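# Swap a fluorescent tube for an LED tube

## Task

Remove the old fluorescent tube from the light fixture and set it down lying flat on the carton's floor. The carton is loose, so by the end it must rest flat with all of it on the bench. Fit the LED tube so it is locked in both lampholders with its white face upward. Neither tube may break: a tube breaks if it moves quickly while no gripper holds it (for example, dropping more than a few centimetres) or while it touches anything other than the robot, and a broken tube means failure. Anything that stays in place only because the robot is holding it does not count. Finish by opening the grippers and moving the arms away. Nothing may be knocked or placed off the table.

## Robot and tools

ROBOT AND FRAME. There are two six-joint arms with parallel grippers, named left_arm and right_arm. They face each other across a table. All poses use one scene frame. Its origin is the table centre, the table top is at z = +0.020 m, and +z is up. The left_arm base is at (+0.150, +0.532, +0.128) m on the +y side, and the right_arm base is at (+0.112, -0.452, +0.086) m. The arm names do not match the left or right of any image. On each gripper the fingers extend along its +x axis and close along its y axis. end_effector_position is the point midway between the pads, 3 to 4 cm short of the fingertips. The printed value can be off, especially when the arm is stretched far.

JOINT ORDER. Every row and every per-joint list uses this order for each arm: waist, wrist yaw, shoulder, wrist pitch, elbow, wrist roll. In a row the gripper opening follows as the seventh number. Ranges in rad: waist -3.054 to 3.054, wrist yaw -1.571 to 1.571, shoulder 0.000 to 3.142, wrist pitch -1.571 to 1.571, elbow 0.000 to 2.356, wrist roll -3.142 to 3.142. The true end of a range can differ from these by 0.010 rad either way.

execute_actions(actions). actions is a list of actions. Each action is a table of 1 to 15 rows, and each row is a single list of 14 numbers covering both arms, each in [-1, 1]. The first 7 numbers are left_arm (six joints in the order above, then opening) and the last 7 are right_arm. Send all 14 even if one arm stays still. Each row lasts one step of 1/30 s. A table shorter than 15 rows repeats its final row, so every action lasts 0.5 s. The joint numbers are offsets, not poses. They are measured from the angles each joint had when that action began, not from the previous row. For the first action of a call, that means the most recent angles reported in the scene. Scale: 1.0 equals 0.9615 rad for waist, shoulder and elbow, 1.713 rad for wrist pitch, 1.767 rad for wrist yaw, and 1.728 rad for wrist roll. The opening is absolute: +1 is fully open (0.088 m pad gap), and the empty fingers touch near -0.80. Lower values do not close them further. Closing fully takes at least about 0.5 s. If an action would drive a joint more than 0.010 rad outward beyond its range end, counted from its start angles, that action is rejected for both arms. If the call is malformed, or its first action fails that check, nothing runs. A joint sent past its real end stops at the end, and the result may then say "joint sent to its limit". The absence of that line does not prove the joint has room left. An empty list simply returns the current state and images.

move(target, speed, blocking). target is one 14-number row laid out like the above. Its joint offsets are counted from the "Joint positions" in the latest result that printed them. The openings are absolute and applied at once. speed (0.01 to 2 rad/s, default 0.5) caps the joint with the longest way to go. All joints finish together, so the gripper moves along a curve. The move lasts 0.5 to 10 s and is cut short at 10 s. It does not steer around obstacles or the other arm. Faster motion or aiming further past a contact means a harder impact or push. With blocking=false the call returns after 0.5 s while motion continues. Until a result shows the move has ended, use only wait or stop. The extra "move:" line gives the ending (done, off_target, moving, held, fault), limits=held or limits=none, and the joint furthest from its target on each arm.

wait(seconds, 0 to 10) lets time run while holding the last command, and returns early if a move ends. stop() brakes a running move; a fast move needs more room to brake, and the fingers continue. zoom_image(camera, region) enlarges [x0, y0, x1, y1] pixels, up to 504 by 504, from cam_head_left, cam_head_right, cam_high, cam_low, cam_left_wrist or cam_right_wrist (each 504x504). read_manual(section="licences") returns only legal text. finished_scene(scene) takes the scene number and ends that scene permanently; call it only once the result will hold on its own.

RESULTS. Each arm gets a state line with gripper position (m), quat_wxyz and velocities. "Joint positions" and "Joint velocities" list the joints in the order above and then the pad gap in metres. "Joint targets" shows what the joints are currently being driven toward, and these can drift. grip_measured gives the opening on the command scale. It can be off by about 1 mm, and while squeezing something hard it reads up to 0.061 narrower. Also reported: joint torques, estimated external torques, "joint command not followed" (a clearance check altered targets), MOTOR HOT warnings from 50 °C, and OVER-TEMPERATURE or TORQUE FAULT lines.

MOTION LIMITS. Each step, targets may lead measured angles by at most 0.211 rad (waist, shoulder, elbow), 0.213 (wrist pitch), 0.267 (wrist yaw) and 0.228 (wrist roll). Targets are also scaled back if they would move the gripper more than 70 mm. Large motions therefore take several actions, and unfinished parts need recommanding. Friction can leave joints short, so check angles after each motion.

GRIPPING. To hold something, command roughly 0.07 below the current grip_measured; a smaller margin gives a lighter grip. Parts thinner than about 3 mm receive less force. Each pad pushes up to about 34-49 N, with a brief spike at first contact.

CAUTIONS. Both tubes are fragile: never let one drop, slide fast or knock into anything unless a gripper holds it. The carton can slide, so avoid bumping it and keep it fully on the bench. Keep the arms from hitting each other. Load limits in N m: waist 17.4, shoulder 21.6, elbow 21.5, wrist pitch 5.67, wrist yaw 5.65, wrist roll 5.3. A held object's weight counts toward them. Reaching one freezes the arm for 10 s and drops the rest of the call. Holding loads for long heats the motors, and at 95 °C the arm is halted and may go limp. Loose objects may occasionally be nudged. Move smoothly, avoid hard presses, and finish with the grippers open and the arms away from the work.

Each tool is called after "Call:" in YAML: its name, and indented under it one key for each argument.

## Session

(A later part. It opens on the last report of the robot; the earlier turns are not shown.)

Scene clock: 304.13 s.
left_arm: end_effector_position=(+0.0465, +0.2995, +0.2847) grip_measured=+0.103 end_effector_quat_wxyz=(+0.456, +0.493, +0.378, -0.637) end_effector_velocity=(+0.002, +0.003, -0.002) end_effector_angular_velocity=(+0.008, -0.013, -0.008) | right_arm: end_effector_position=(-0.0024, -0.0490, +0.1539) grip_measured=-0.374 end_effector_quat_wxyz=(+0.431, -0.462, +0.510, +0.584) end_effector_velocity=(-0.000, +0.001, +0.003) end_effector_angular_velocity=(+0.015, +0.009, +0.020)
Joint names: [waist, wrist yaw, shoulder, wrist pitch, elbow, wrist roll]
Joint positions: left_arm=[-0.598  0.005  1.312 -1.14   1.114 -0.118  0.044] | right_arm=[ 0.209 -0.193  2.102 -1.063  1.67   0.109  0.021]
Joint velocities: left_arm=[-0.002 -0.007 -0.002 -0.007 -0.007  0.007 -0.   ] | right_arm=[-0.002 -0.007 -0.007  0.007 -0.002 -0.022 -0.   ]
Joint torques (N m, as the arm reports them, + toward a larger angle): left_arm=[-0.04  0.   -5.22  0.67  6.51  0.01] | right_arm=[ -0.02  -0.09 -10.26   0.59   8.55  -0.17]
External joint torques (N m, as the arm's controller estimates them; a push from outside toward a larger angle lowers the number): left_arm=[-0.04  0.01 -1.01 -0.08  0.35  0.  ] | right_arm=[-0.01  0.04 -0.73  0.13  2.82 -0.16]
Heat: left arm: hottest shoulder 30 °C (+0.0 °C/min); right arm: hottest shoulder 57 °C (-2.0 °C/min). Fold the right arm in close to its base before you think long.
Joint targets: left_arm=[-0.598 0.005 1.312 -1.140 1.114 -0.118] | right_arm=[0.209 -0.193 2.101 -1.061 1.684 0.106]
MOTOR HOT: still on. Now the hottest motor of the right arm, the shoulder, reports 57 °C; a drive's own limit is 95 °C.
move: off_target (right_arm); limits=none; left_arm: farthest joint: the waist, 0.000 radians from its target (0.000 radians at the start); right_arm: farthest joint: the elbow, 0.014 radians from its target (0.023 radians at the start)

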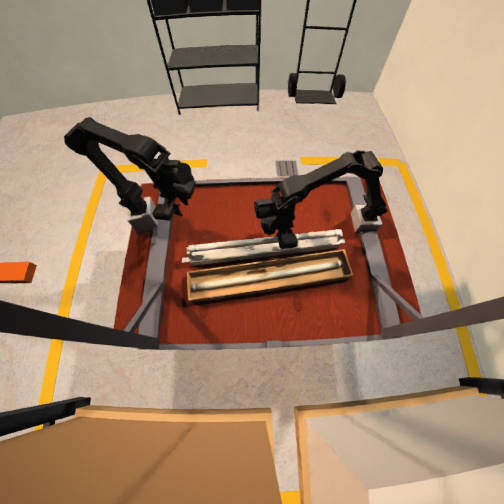

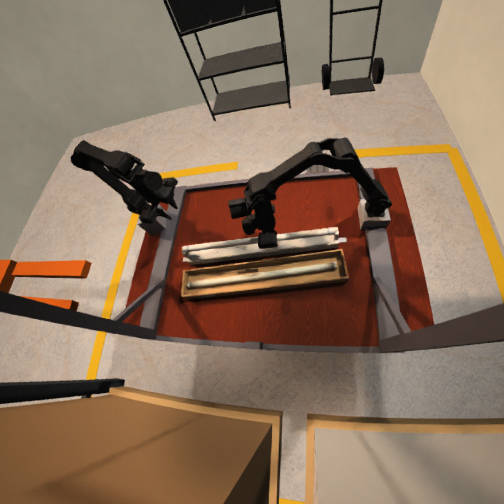

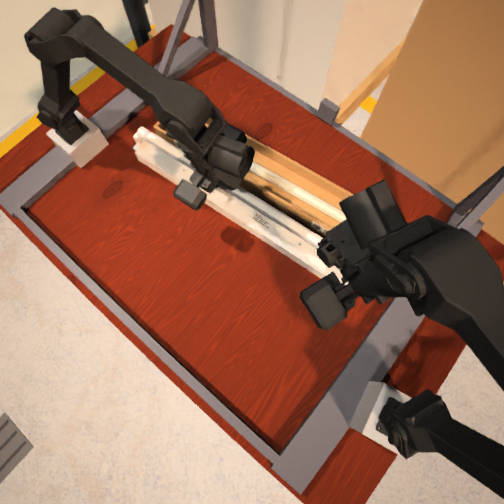

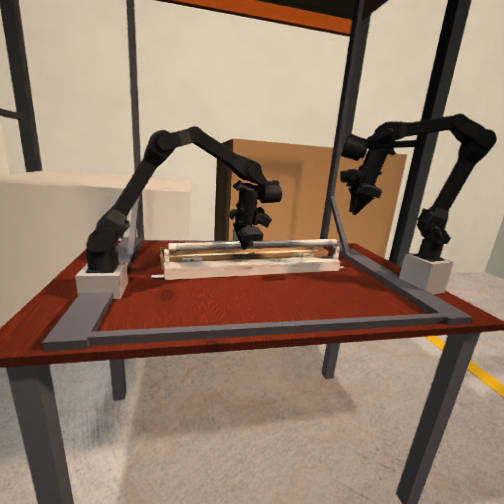

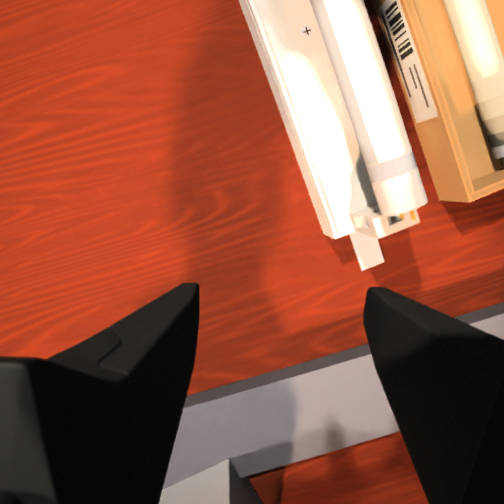

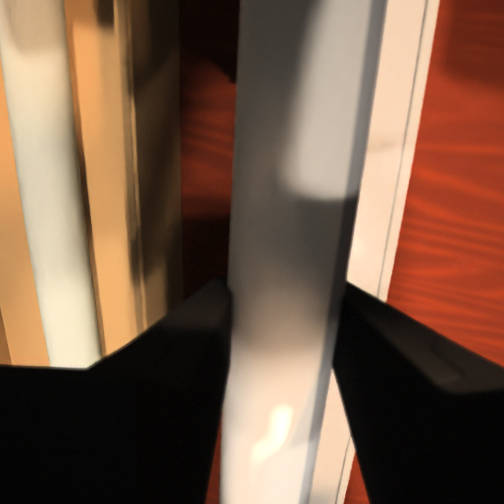

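Call:
move:
  target: [0,0,0,0,0,0,0.1,0,0,0.031,0,0,0,-0.5]
  speed: 0.03

Call:
zoom_image:
  camera: "cam_low"
  region: [140,190,370,290]

Call:
zoom_image:
  camera: "cam_head_right"
  region: [315,215,355,255]

Call:
zoom_image:
  camera: "cam_left_wrist"
  region: [320,150,440,270]

Scene clock: 311.90 s.
left_arm: end_effector_position=(+0.0465, +0.2995, +0.2847) grip_measured=+0.103 end_effector_quat_wxyz=(+0.456, +0.493, +0.378, -0.637) end_effector_velocity=(+0.002, +0.001, -0.001) end_effector_angular_velocity=(+0.005, -0.008, +0.011) | right_arm: end_effector_position=(-0.0023, -0.0497, +0.1476) grip_measured=-0.374 end_effector_quat_wxyz=(+0.428, -0.466, +0.514, +0.580) end_effector_velocity=(-0.002, -0.002, +0.002) end_effector_angular_velocity=(-0.002, +0.007, +0.010)
Joint names: [waist, wrist yaw, shoulder, wrist pitch, elbow, wrist roll]
Joint positions: left_arm=[-0.598  0.005  1.312 -1.14   1.114 -0.118  0.044] | right_arm=[ 0.209 -0.193  2.117 -1.064  1.67   0.109  0.021]
Joint velocities: left_arm=[ 0.002 -0.007 -0.002 -0.007 -0.002 -0.007  0.   ] | right_arm=[ 0.002 -0.007 -0.007 -0.007 -0.002 -0.007 -0.   ]
Joint torques (N m, as the arm reports them, + toward a larger angle): left_arm=[-0.04  0.   -5.22  0.67  6.51  0.01] | right_arm=[ 0.   -0.11 -8.76  0.36  6.8  -0.01]
External joint torques (N m, as the arm's controller estimates them; a push from outside toward a larger angle lowers the number): left_arm=[-0.04  0.02 -1.01 -0.07  0.37  0.  ] | right_arm=[-0.06  0.02  0.82 -0.07  1.13  0.01]
Heat: left arm: hottest shoulder 30 °C (+0.0 °C/min); right arm: hottest shoulder 57 °C (-1.0 °C/min). Fold the right arm in close to its base before you think long.
Joint targets: left_arm=[-0.597 0.005 1.312 -1.140 1.114 -0.118] | right_arm=[0.210 -0.193 2.132 -1.064 1.670 0.109]
MOTOR HOT: still on. Now the hottest motor of the right arm, the shoulder, reports 57 °C; a drive's own limit is 95 °C.
move: off_target (right_arm); limits=none; left_arm: farthest joint: the waist, 0.000 radians from its target (0.000 radians at the start); right_arm: farthest joint: the shoulder, 0.015 radians from its target (0.030 radians at the start)

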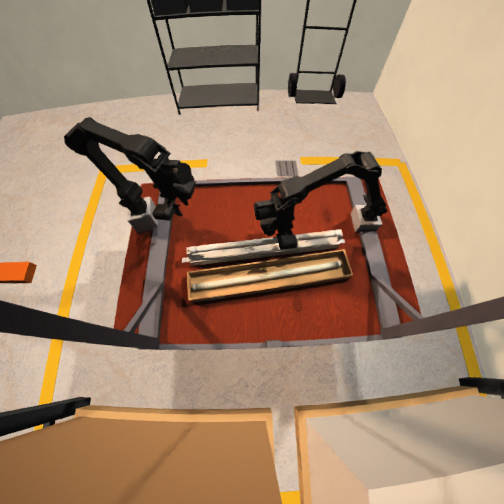

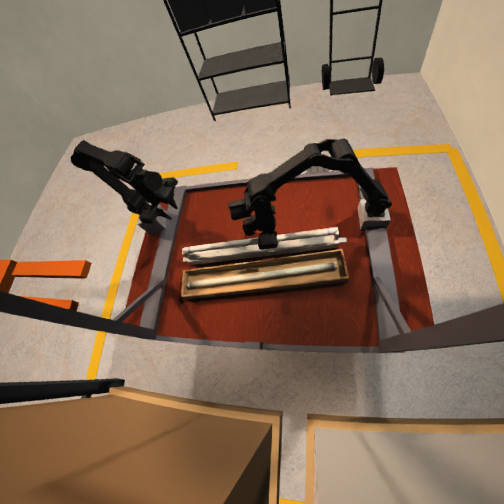

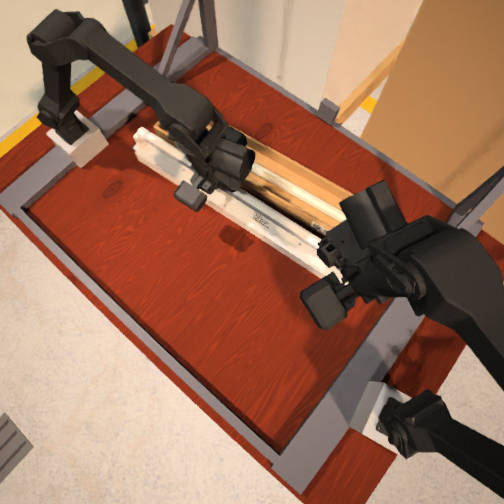

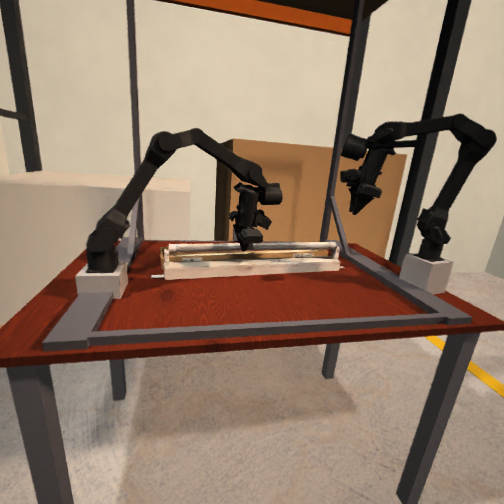

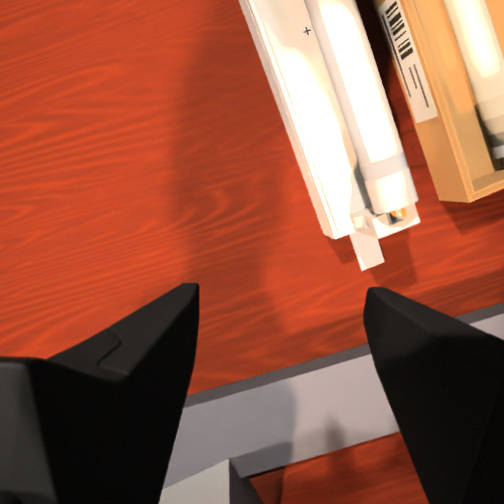

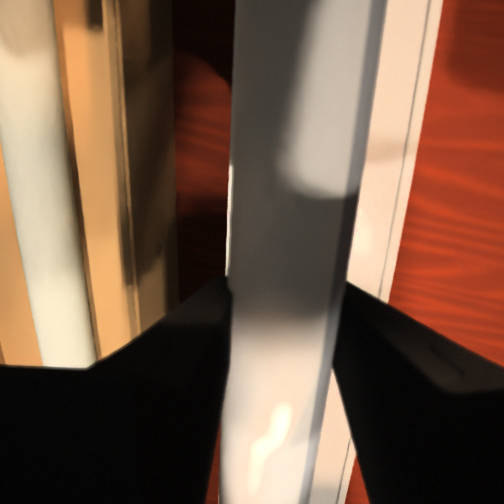

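Region (140, 190, 370, 290) of cam_low's 504x504 image, scaled by 2.191, with more detail than that image has; it fills the top 219 rows of this view, and the rest is white.

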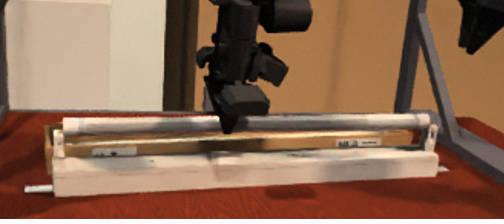

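Region (315, 215, 355, 255) of cam_head_right's 504x504 image, scaled by 12.600, with more detail than that image has.

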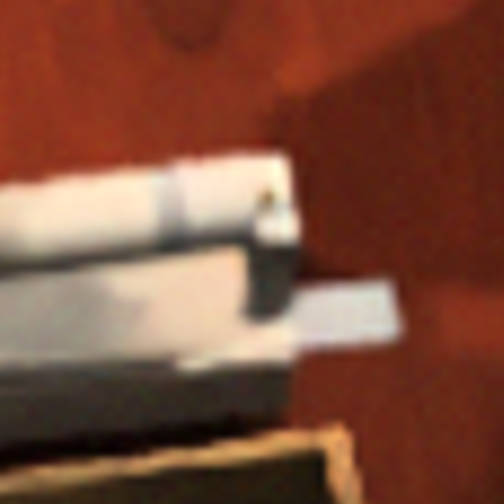

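Region (320, 150, 440, 270) of cam_left_wrist's 504x504 image, scaled by 4.200, with more detail than that image has.

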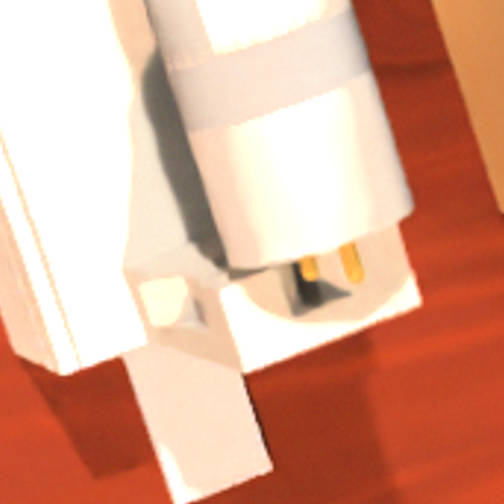

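Call:
move:
  target: [0,0,0,0,0,0,0.1,0,0,0.031,0.009,0,0,-0.5]
  speed: 0.03

Call:
zoom_image:
  camera: "cam_low"
  region: [140,190,370,290]

Call:
zoom_image:
  camera: "cam_head_right"
  region: [315,215,355,255]

Call:
zoom_image:
  camera: "cam_left_wrist"
  region: [320,150,440,270]

Scene clock: 318.33 s.
left_arm: end_effector_position=(+0.0465, +0.2995, +0.2847) grip_measured=+0.103 end_effector_quat_wxyz=(+0.456, +0.493, +0.378, -0.637) end_effector_velocity=(+0.001, -0.001, -0.001) end_effector_angular_velocity=(-0.012, -0.020, -0.009) | right_arm: end_effector_position=(-0.0021, -0.0481, +0.1426) grip_measured=-0.374 end_effector_quat_wxyz=(+0.428, -0.467, +0.514, +0.578) end_effector_velocity=(+0.000, -0.001, +0.002) end_effector_angular_velocity=(-0.002, +0.007, +0.005)
Joint names: [waist, wrist yaw, shoulder, wrist pitch, elbow, wrist roll]
Joint positions: left_arm=[-0.598  0.005  1.312 -1.14   1.114 -0.118  0.044] | right_arm=[ 0.209 -0.191  2.13  -1.054  1.67   0.109  0.021]
Joint velocities: left_arm=[-0.007 -0.022 -0.002  0.007 -0.007  0.007  0.   ] | right_arm=[-0.002 -0.007 -0.002 -0.007  0.002 -0.007 -0.   ]
Joint torques (N m, as the arm reports them, + toward a larger angle): left_arm=[-0.04  0.   -5.21  0.66  6.52  0.01] | right_arm=[ 0.14 -0.19 -8.53  0.8   6.82 -0.01]
External joint torques (N m, as the arm's controller estimates them; a push from outside toward a larger angle lowers the number): left_arm=[-0.03  0.02 -1.   -0.08  0.36  0.  ] | right_arm=[ 0.14 -0.06  1.09  0.37  1.17  0.  ]
Heat: left arm: hottest shoulder 30 °C (+0.0 °C/min); right arm: hottest shoulder 56 °C (-3.0 °C/min). Fold the right arm in close to its base before you think long.
Joint targets: left_arm=[-0.597 0.005 1.312 -1.140 1.114 -0.118] | right_arm=[0.210 -0.193 2.147 -1.048 1.670 0.109]
MOTOR HOT: still on. Now the hottest motor of the right arm, the shoulder, reports 56 °C; a drive's own limit is 95 °C.
move: off_target (right_arm); limits=none; left_arm: farthest joint: the waist, 0.000 radians from its target (0.000 radians at the start); right_arm: farthest joint: the shoulder, 0.017 radians from its target (0.030 radians at the start)

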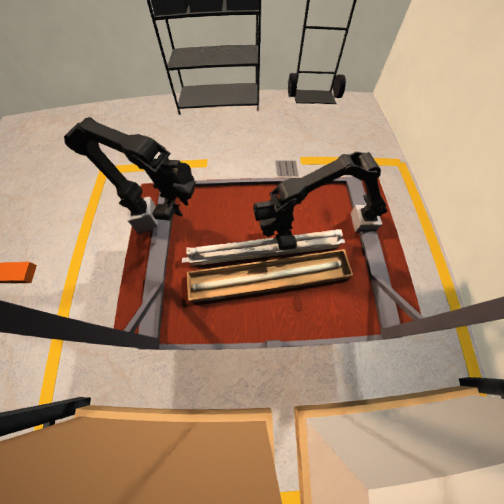

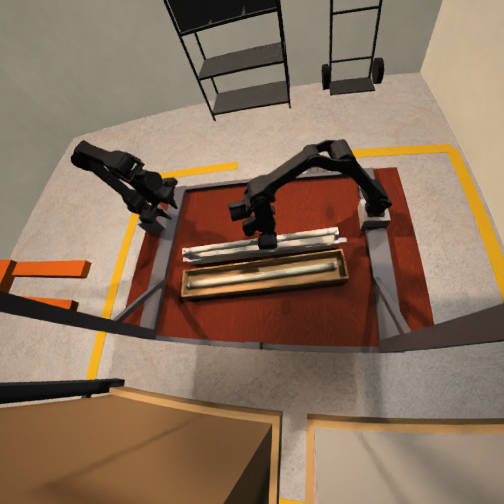

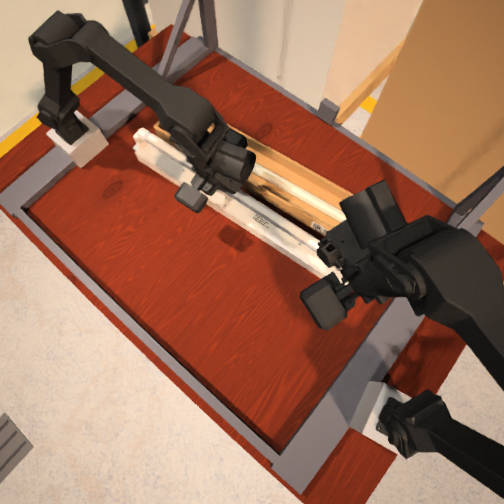

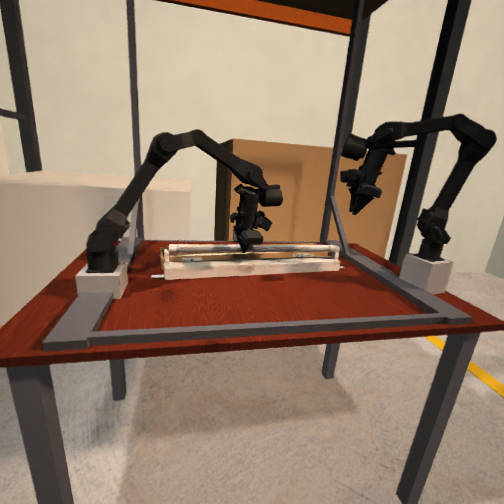

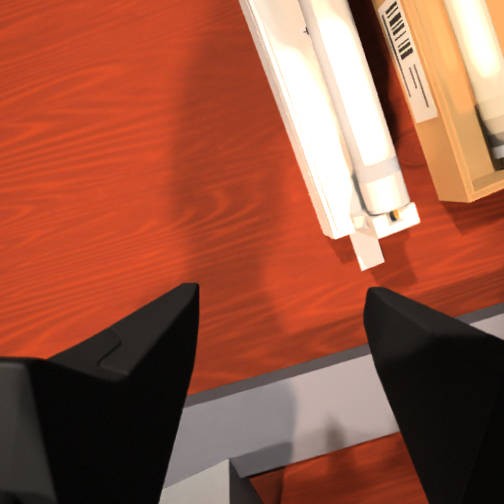

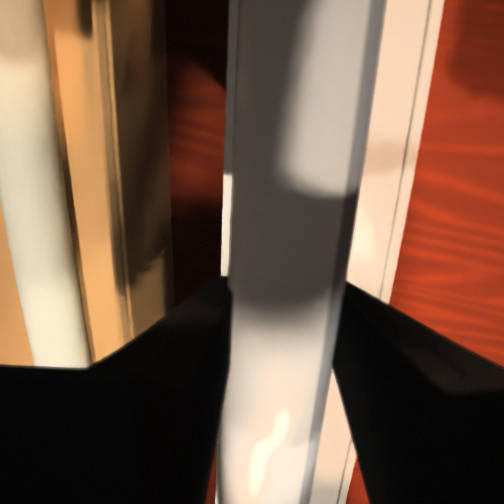

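Region (140, 190, 370, 290) of cam_low's 504x504 image, scaled by 2.191, with more detail than that image has; it fills the top 219 rows of this view, and the rest is white.

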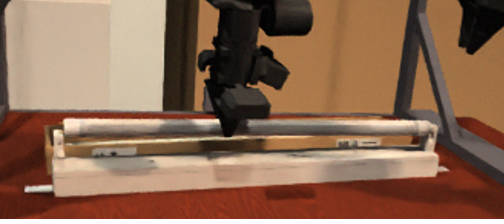

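Region (315, 215, 355, 255) of cam_head_right's 504x504 image, scaled by 12.600, with more detail than that image has.

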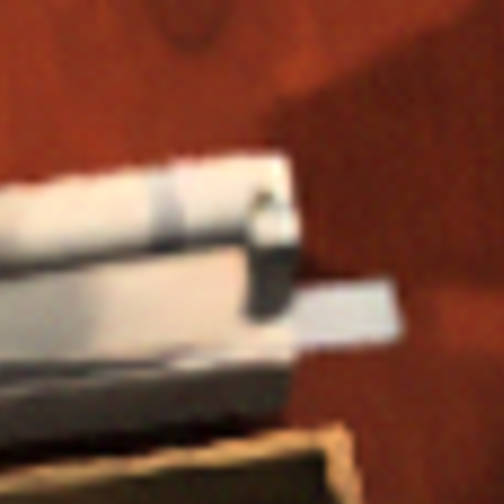

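Region (320, 150, 440, 270) of cam_left_wrist's 504x504 image, scaled by 4.200, with more detail than that image has.

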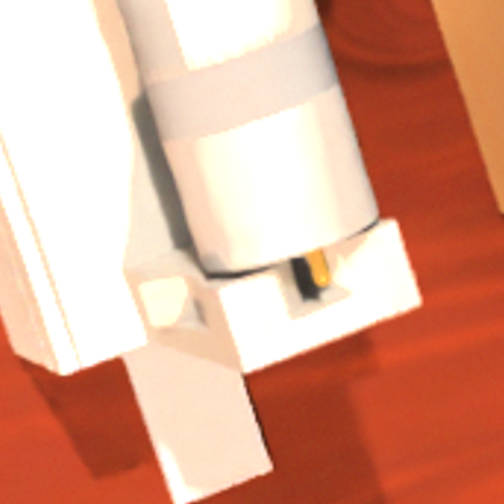

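Call:
move:
  target: [0,0,0,0,0,0,0.1,-0.008,0,0,0.003,0,-0.008,-0.5]
  speed: 0.02

Call:
zoom_image:
  camera: "cam_low"
  region: [140,190,370,290]

Call:
zoom_image:
  camera: "cam_high"
  region: [125,115,165,155]

Scene clock: 326.70 s.
left_arm: end_effector_position=(+0.0465, +0.2995, +0.2847) grip_measured=+0.103 end_effector_quat_wxyz=(+0.456, +0.493, +0.378, -0.637) end_effector_velocity=(+0.002, -0.002, +0.000) end_effector_angular_velocity=(-0.015, -0.015, +0.010) | right_arm: end_effector_position=(-0.0004, -0.0470, +0.1426) grip_measured=-0.374 end_effector_quat_wxyz=(+0.427, -0.467, +0.512, +0.581) end_effector_velocity=(-0.002, -0.002, +0.001) end_effector_angular_velocity=(-0.007, +0.020, +0.020)
Joint names: [waist, wrist yaw, shoulder, wrist pitch, elbow, wrist roll]
Joint positions: left_arm=[-0.598  0.005  1.312 -1.14   1.114 -0.118  0.044] | right_arm=[ 0.204 -0.191  2.13  -1.052  1.67   0.098  0.021]
Joint velocities: left_arm=[-0.002 -0.022 -0.002  0.007 -0.002 -0.007 -0.   ] | right_arm=[-0.002 -0.022 -0.002 -0.007 -0.002 -0.022  0.   ]
Joint torques (N m, as the arm reports them, + toward a larger angle): left_arm=[-0.04  0.   -5.21  0.66  6.52  0.  ] | right_arm=[ -0.24  -0.15 -10.48   0.57   6.89  -0.13]
External joint torques (N m, as the arm's controller estimates them; a push from outside toward a larger angle lowers the number): left_arm=[-0.04  0.02 -0.99 -0.09  0.33  0.  ] | right_arm=[-0.25 -0.02 -0.91  0.13  1.25 -0.12]
Heat: left arm: hottest shoulder 30 °C (+0.0 °C/min); right arm: hottest shoulder 55 °C (-5.0 °C/min). Fold the right arm in close to its base before you think long.
Joint targets: left_arm=[-0.598 0.005 1.312 -1.140 1.114 -0.118] | right_arm=[0.201 -0.191 2.130 -1.049 1.670 0.095]
MOTOR HOT: still on. Now the hottest motor of the right arm, the shoulder, reports 55 °C; a drive's own limit is 95 °C.
move: done; limits=none; left_arm: farthest joint: the waist, 0.000 radians from its target (0.000 radians at the start); right_arm: farthest joint: the waist, 0.003 radians from its target (0.007 radians at the start)

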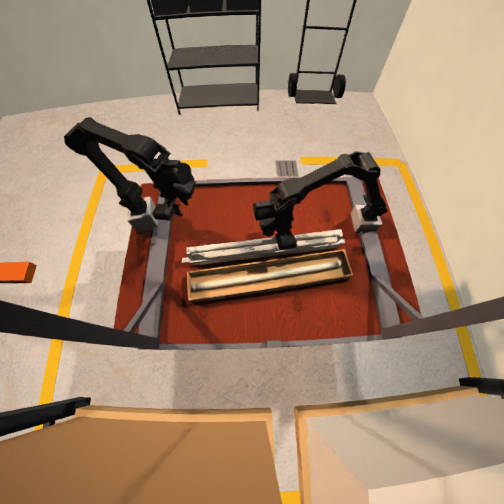

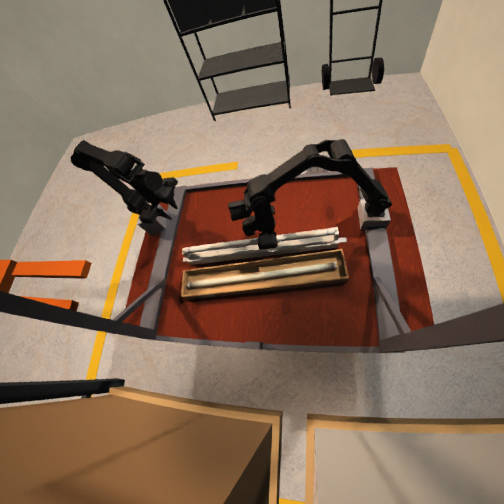

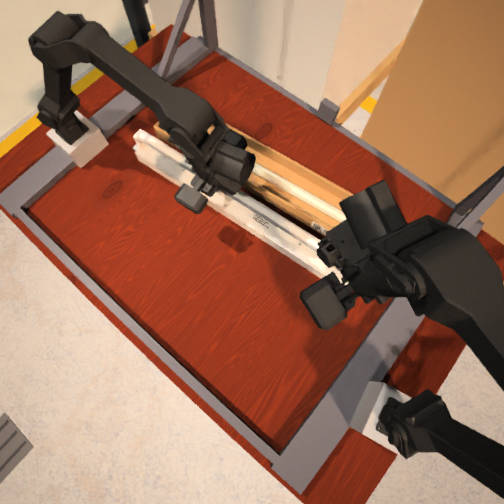

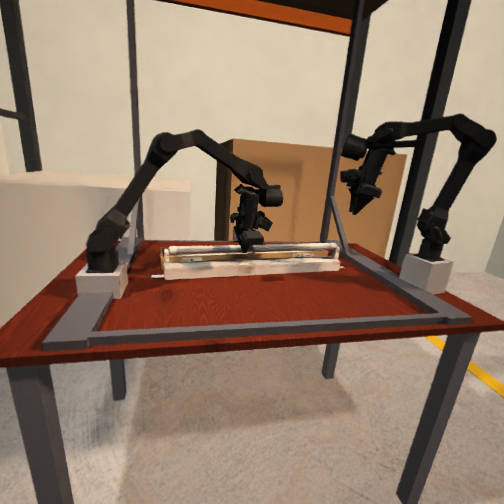

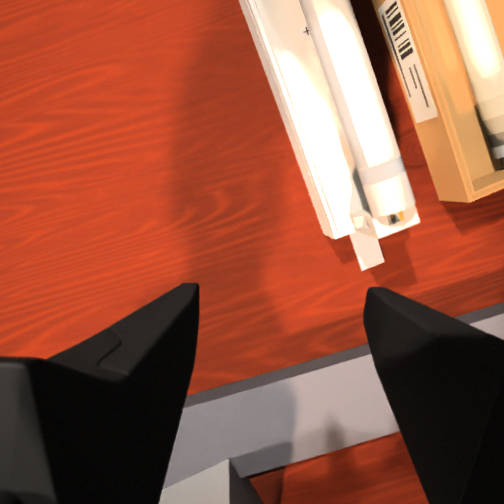

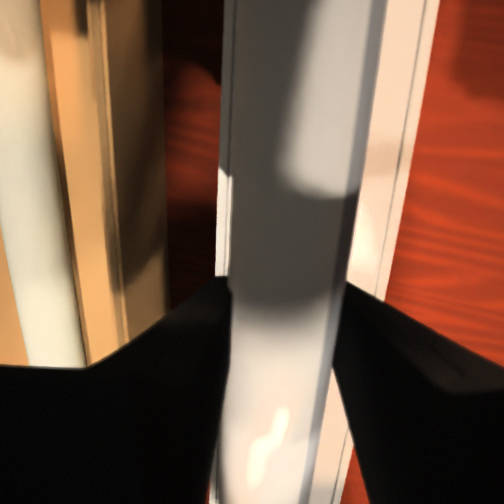

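Region (140, 190, 370, 290) of cam_low's 504x504 image, scaled by 2.191, with more detail than that image has; it fills the top 219 rows of this view, and the rest is white.

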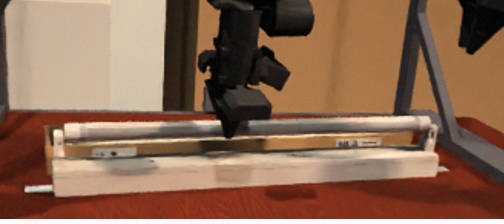

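Region (125, 115, 165, 155) of cam_high's 504x504 image, scaled by 12.600, with more detail than that image has.

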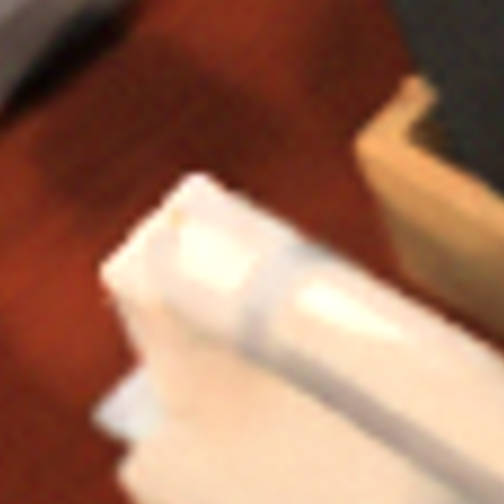

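It went in. Lower 7 mm.

Call:
move:
  target: [0,0,0,0,0,0,0.1,0,0,0.026,0.012,-0.022,0,-0.5]
  speed: 0.03

Call:
zoom_image:
  camera: "cam_low"
  region: [140,190,370,290]

Call:
zoom_image:
  camera: "cam_left_wrist"
  region: [320,150,440,270]

Scene clock: 331.70 s.
left_arm: end_effector_position=(+0.0465, +0.2995, +0.2847) grip_measured=+0.103 end_effector_quat_wxyz=(+0.456, +0.493, +0.378, -0.637) end_effector_velocity=(+0.000, -0.001, +0.000) end_effector_angular_velocity=(-0.009, -0.002, +0.006) | right_arm: end_effector_position=(-0.0001, -0.0478, +0.1345) grip_measured=-0.374 end_effector_quat_wxyz=(+0.426, -0.470, +0.514, +0.578) end_effector_velocity=(+0.000, -0.002, +0.000) end_effector_angular_velocity=(-0.004, +0.005, +0.019)
Joint names: [waist, wrist yaw, shoulder, wrist pitch, elbow, wrist roll]
Joint positions: left_arm=[-0.598  0.005  1.312 -1.14   1.114 -0.118  0.044] | right_arm=[ 0.204 -0.191  2.142 -1.034  1.656  0.098  0.021]
Joint velocities: left_arm=[-0.002 -0.007 -0.002  0.007 -0.002 -0.007 -0.   ] | right_arm=[-0.002 -0.007 -0.002 -0.007 -0.002 -0.022 -0.   ]
Joint torques (N m, as the arm reports them, + toward a larger angle): left_arm=[-0.04  0.   -5.21  0.66  6.51  0.01] | right_arm=[ 0.12 -0.15 -8.85  0.54  5.99 -0.01]
External joint torques (N m, as the arm's controller estimates them; a push from outside toward a larger angle lowers the number): left_arm=[-0.04  0.01 -0.99 -0.07  0.34  0.  ] | right_arm=[ 0.12 -0.01  0.78  0.13  0.41  0.  ]
Heat: left arm: hottest shoulder 30 °C (+0.0 °C/min); right arm: hottest shoulder 55 °C (-5.0 °C/min). Fold the right arm in close to its base before you think long.
Joint targets: left_arm=[-0.597 0.005 1.312 -1.140 1.114 -0.118] | right_arm=[0.204 -0.191 2.155 -1.031 1.649 0.099]
MOTOR HOT: still on. Now the hottest motor of the right arm, the shoulder, reports 55 °C; a drive's own limit is 95 °C.
move: off_target (right_arm); limits=none; left_arm: farthest joint: the waist, 0.000 radians from its target (0.000 radians at the start); right_arm: farthest joint: the shoulder, 0.013 radians from its target (0.025 radians at the start)

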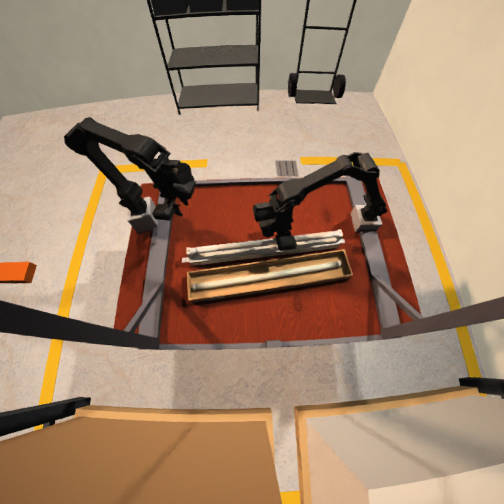

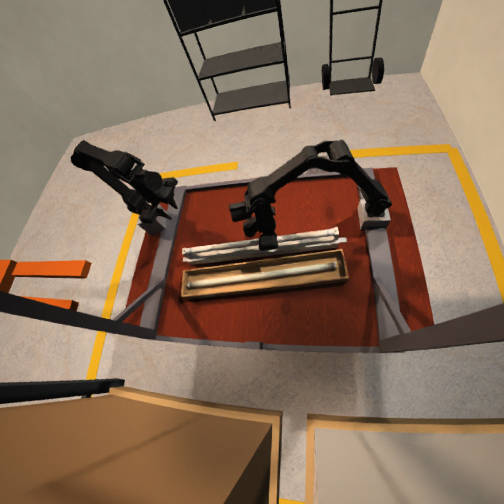

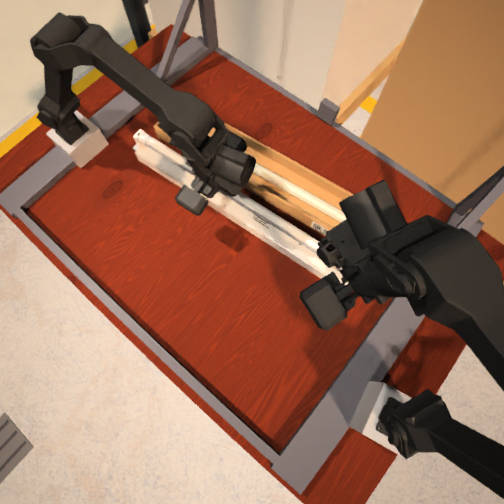

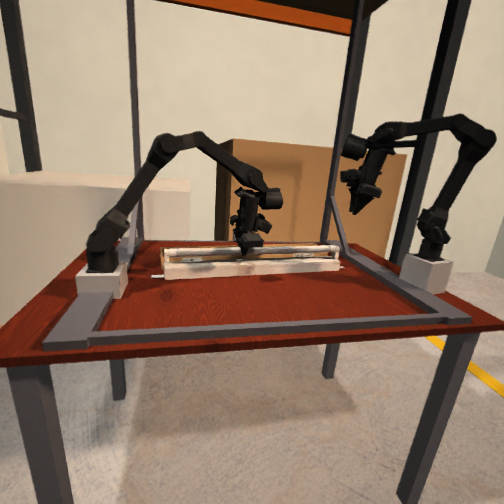

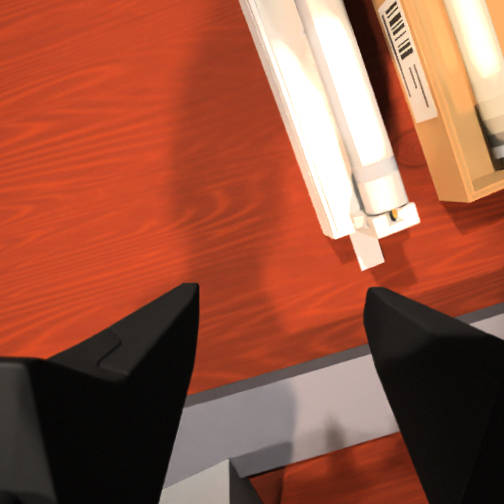

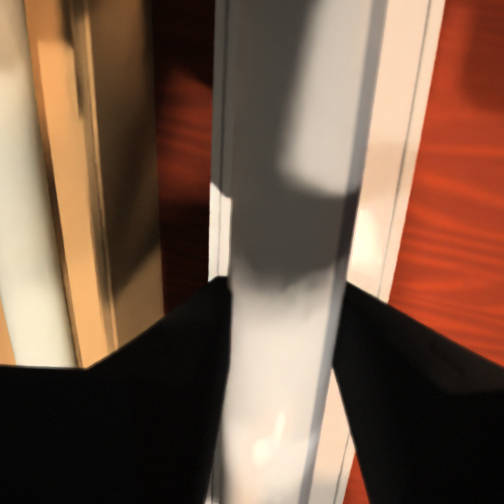

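Region (140, 190, 370, 290) of cam_low's 504x504 image, scaled by 2.191, with more detail than that image has; it fills the top 219 rows of this view, and the rest is white.

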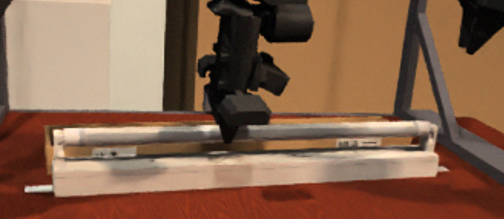

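Region (320, 150, 440, 270) of cam_left_wrist's 504x504 image, scaled by 4.200, with more detail than that image has.

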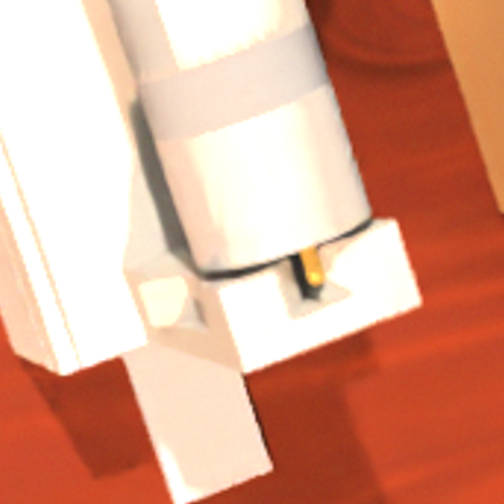

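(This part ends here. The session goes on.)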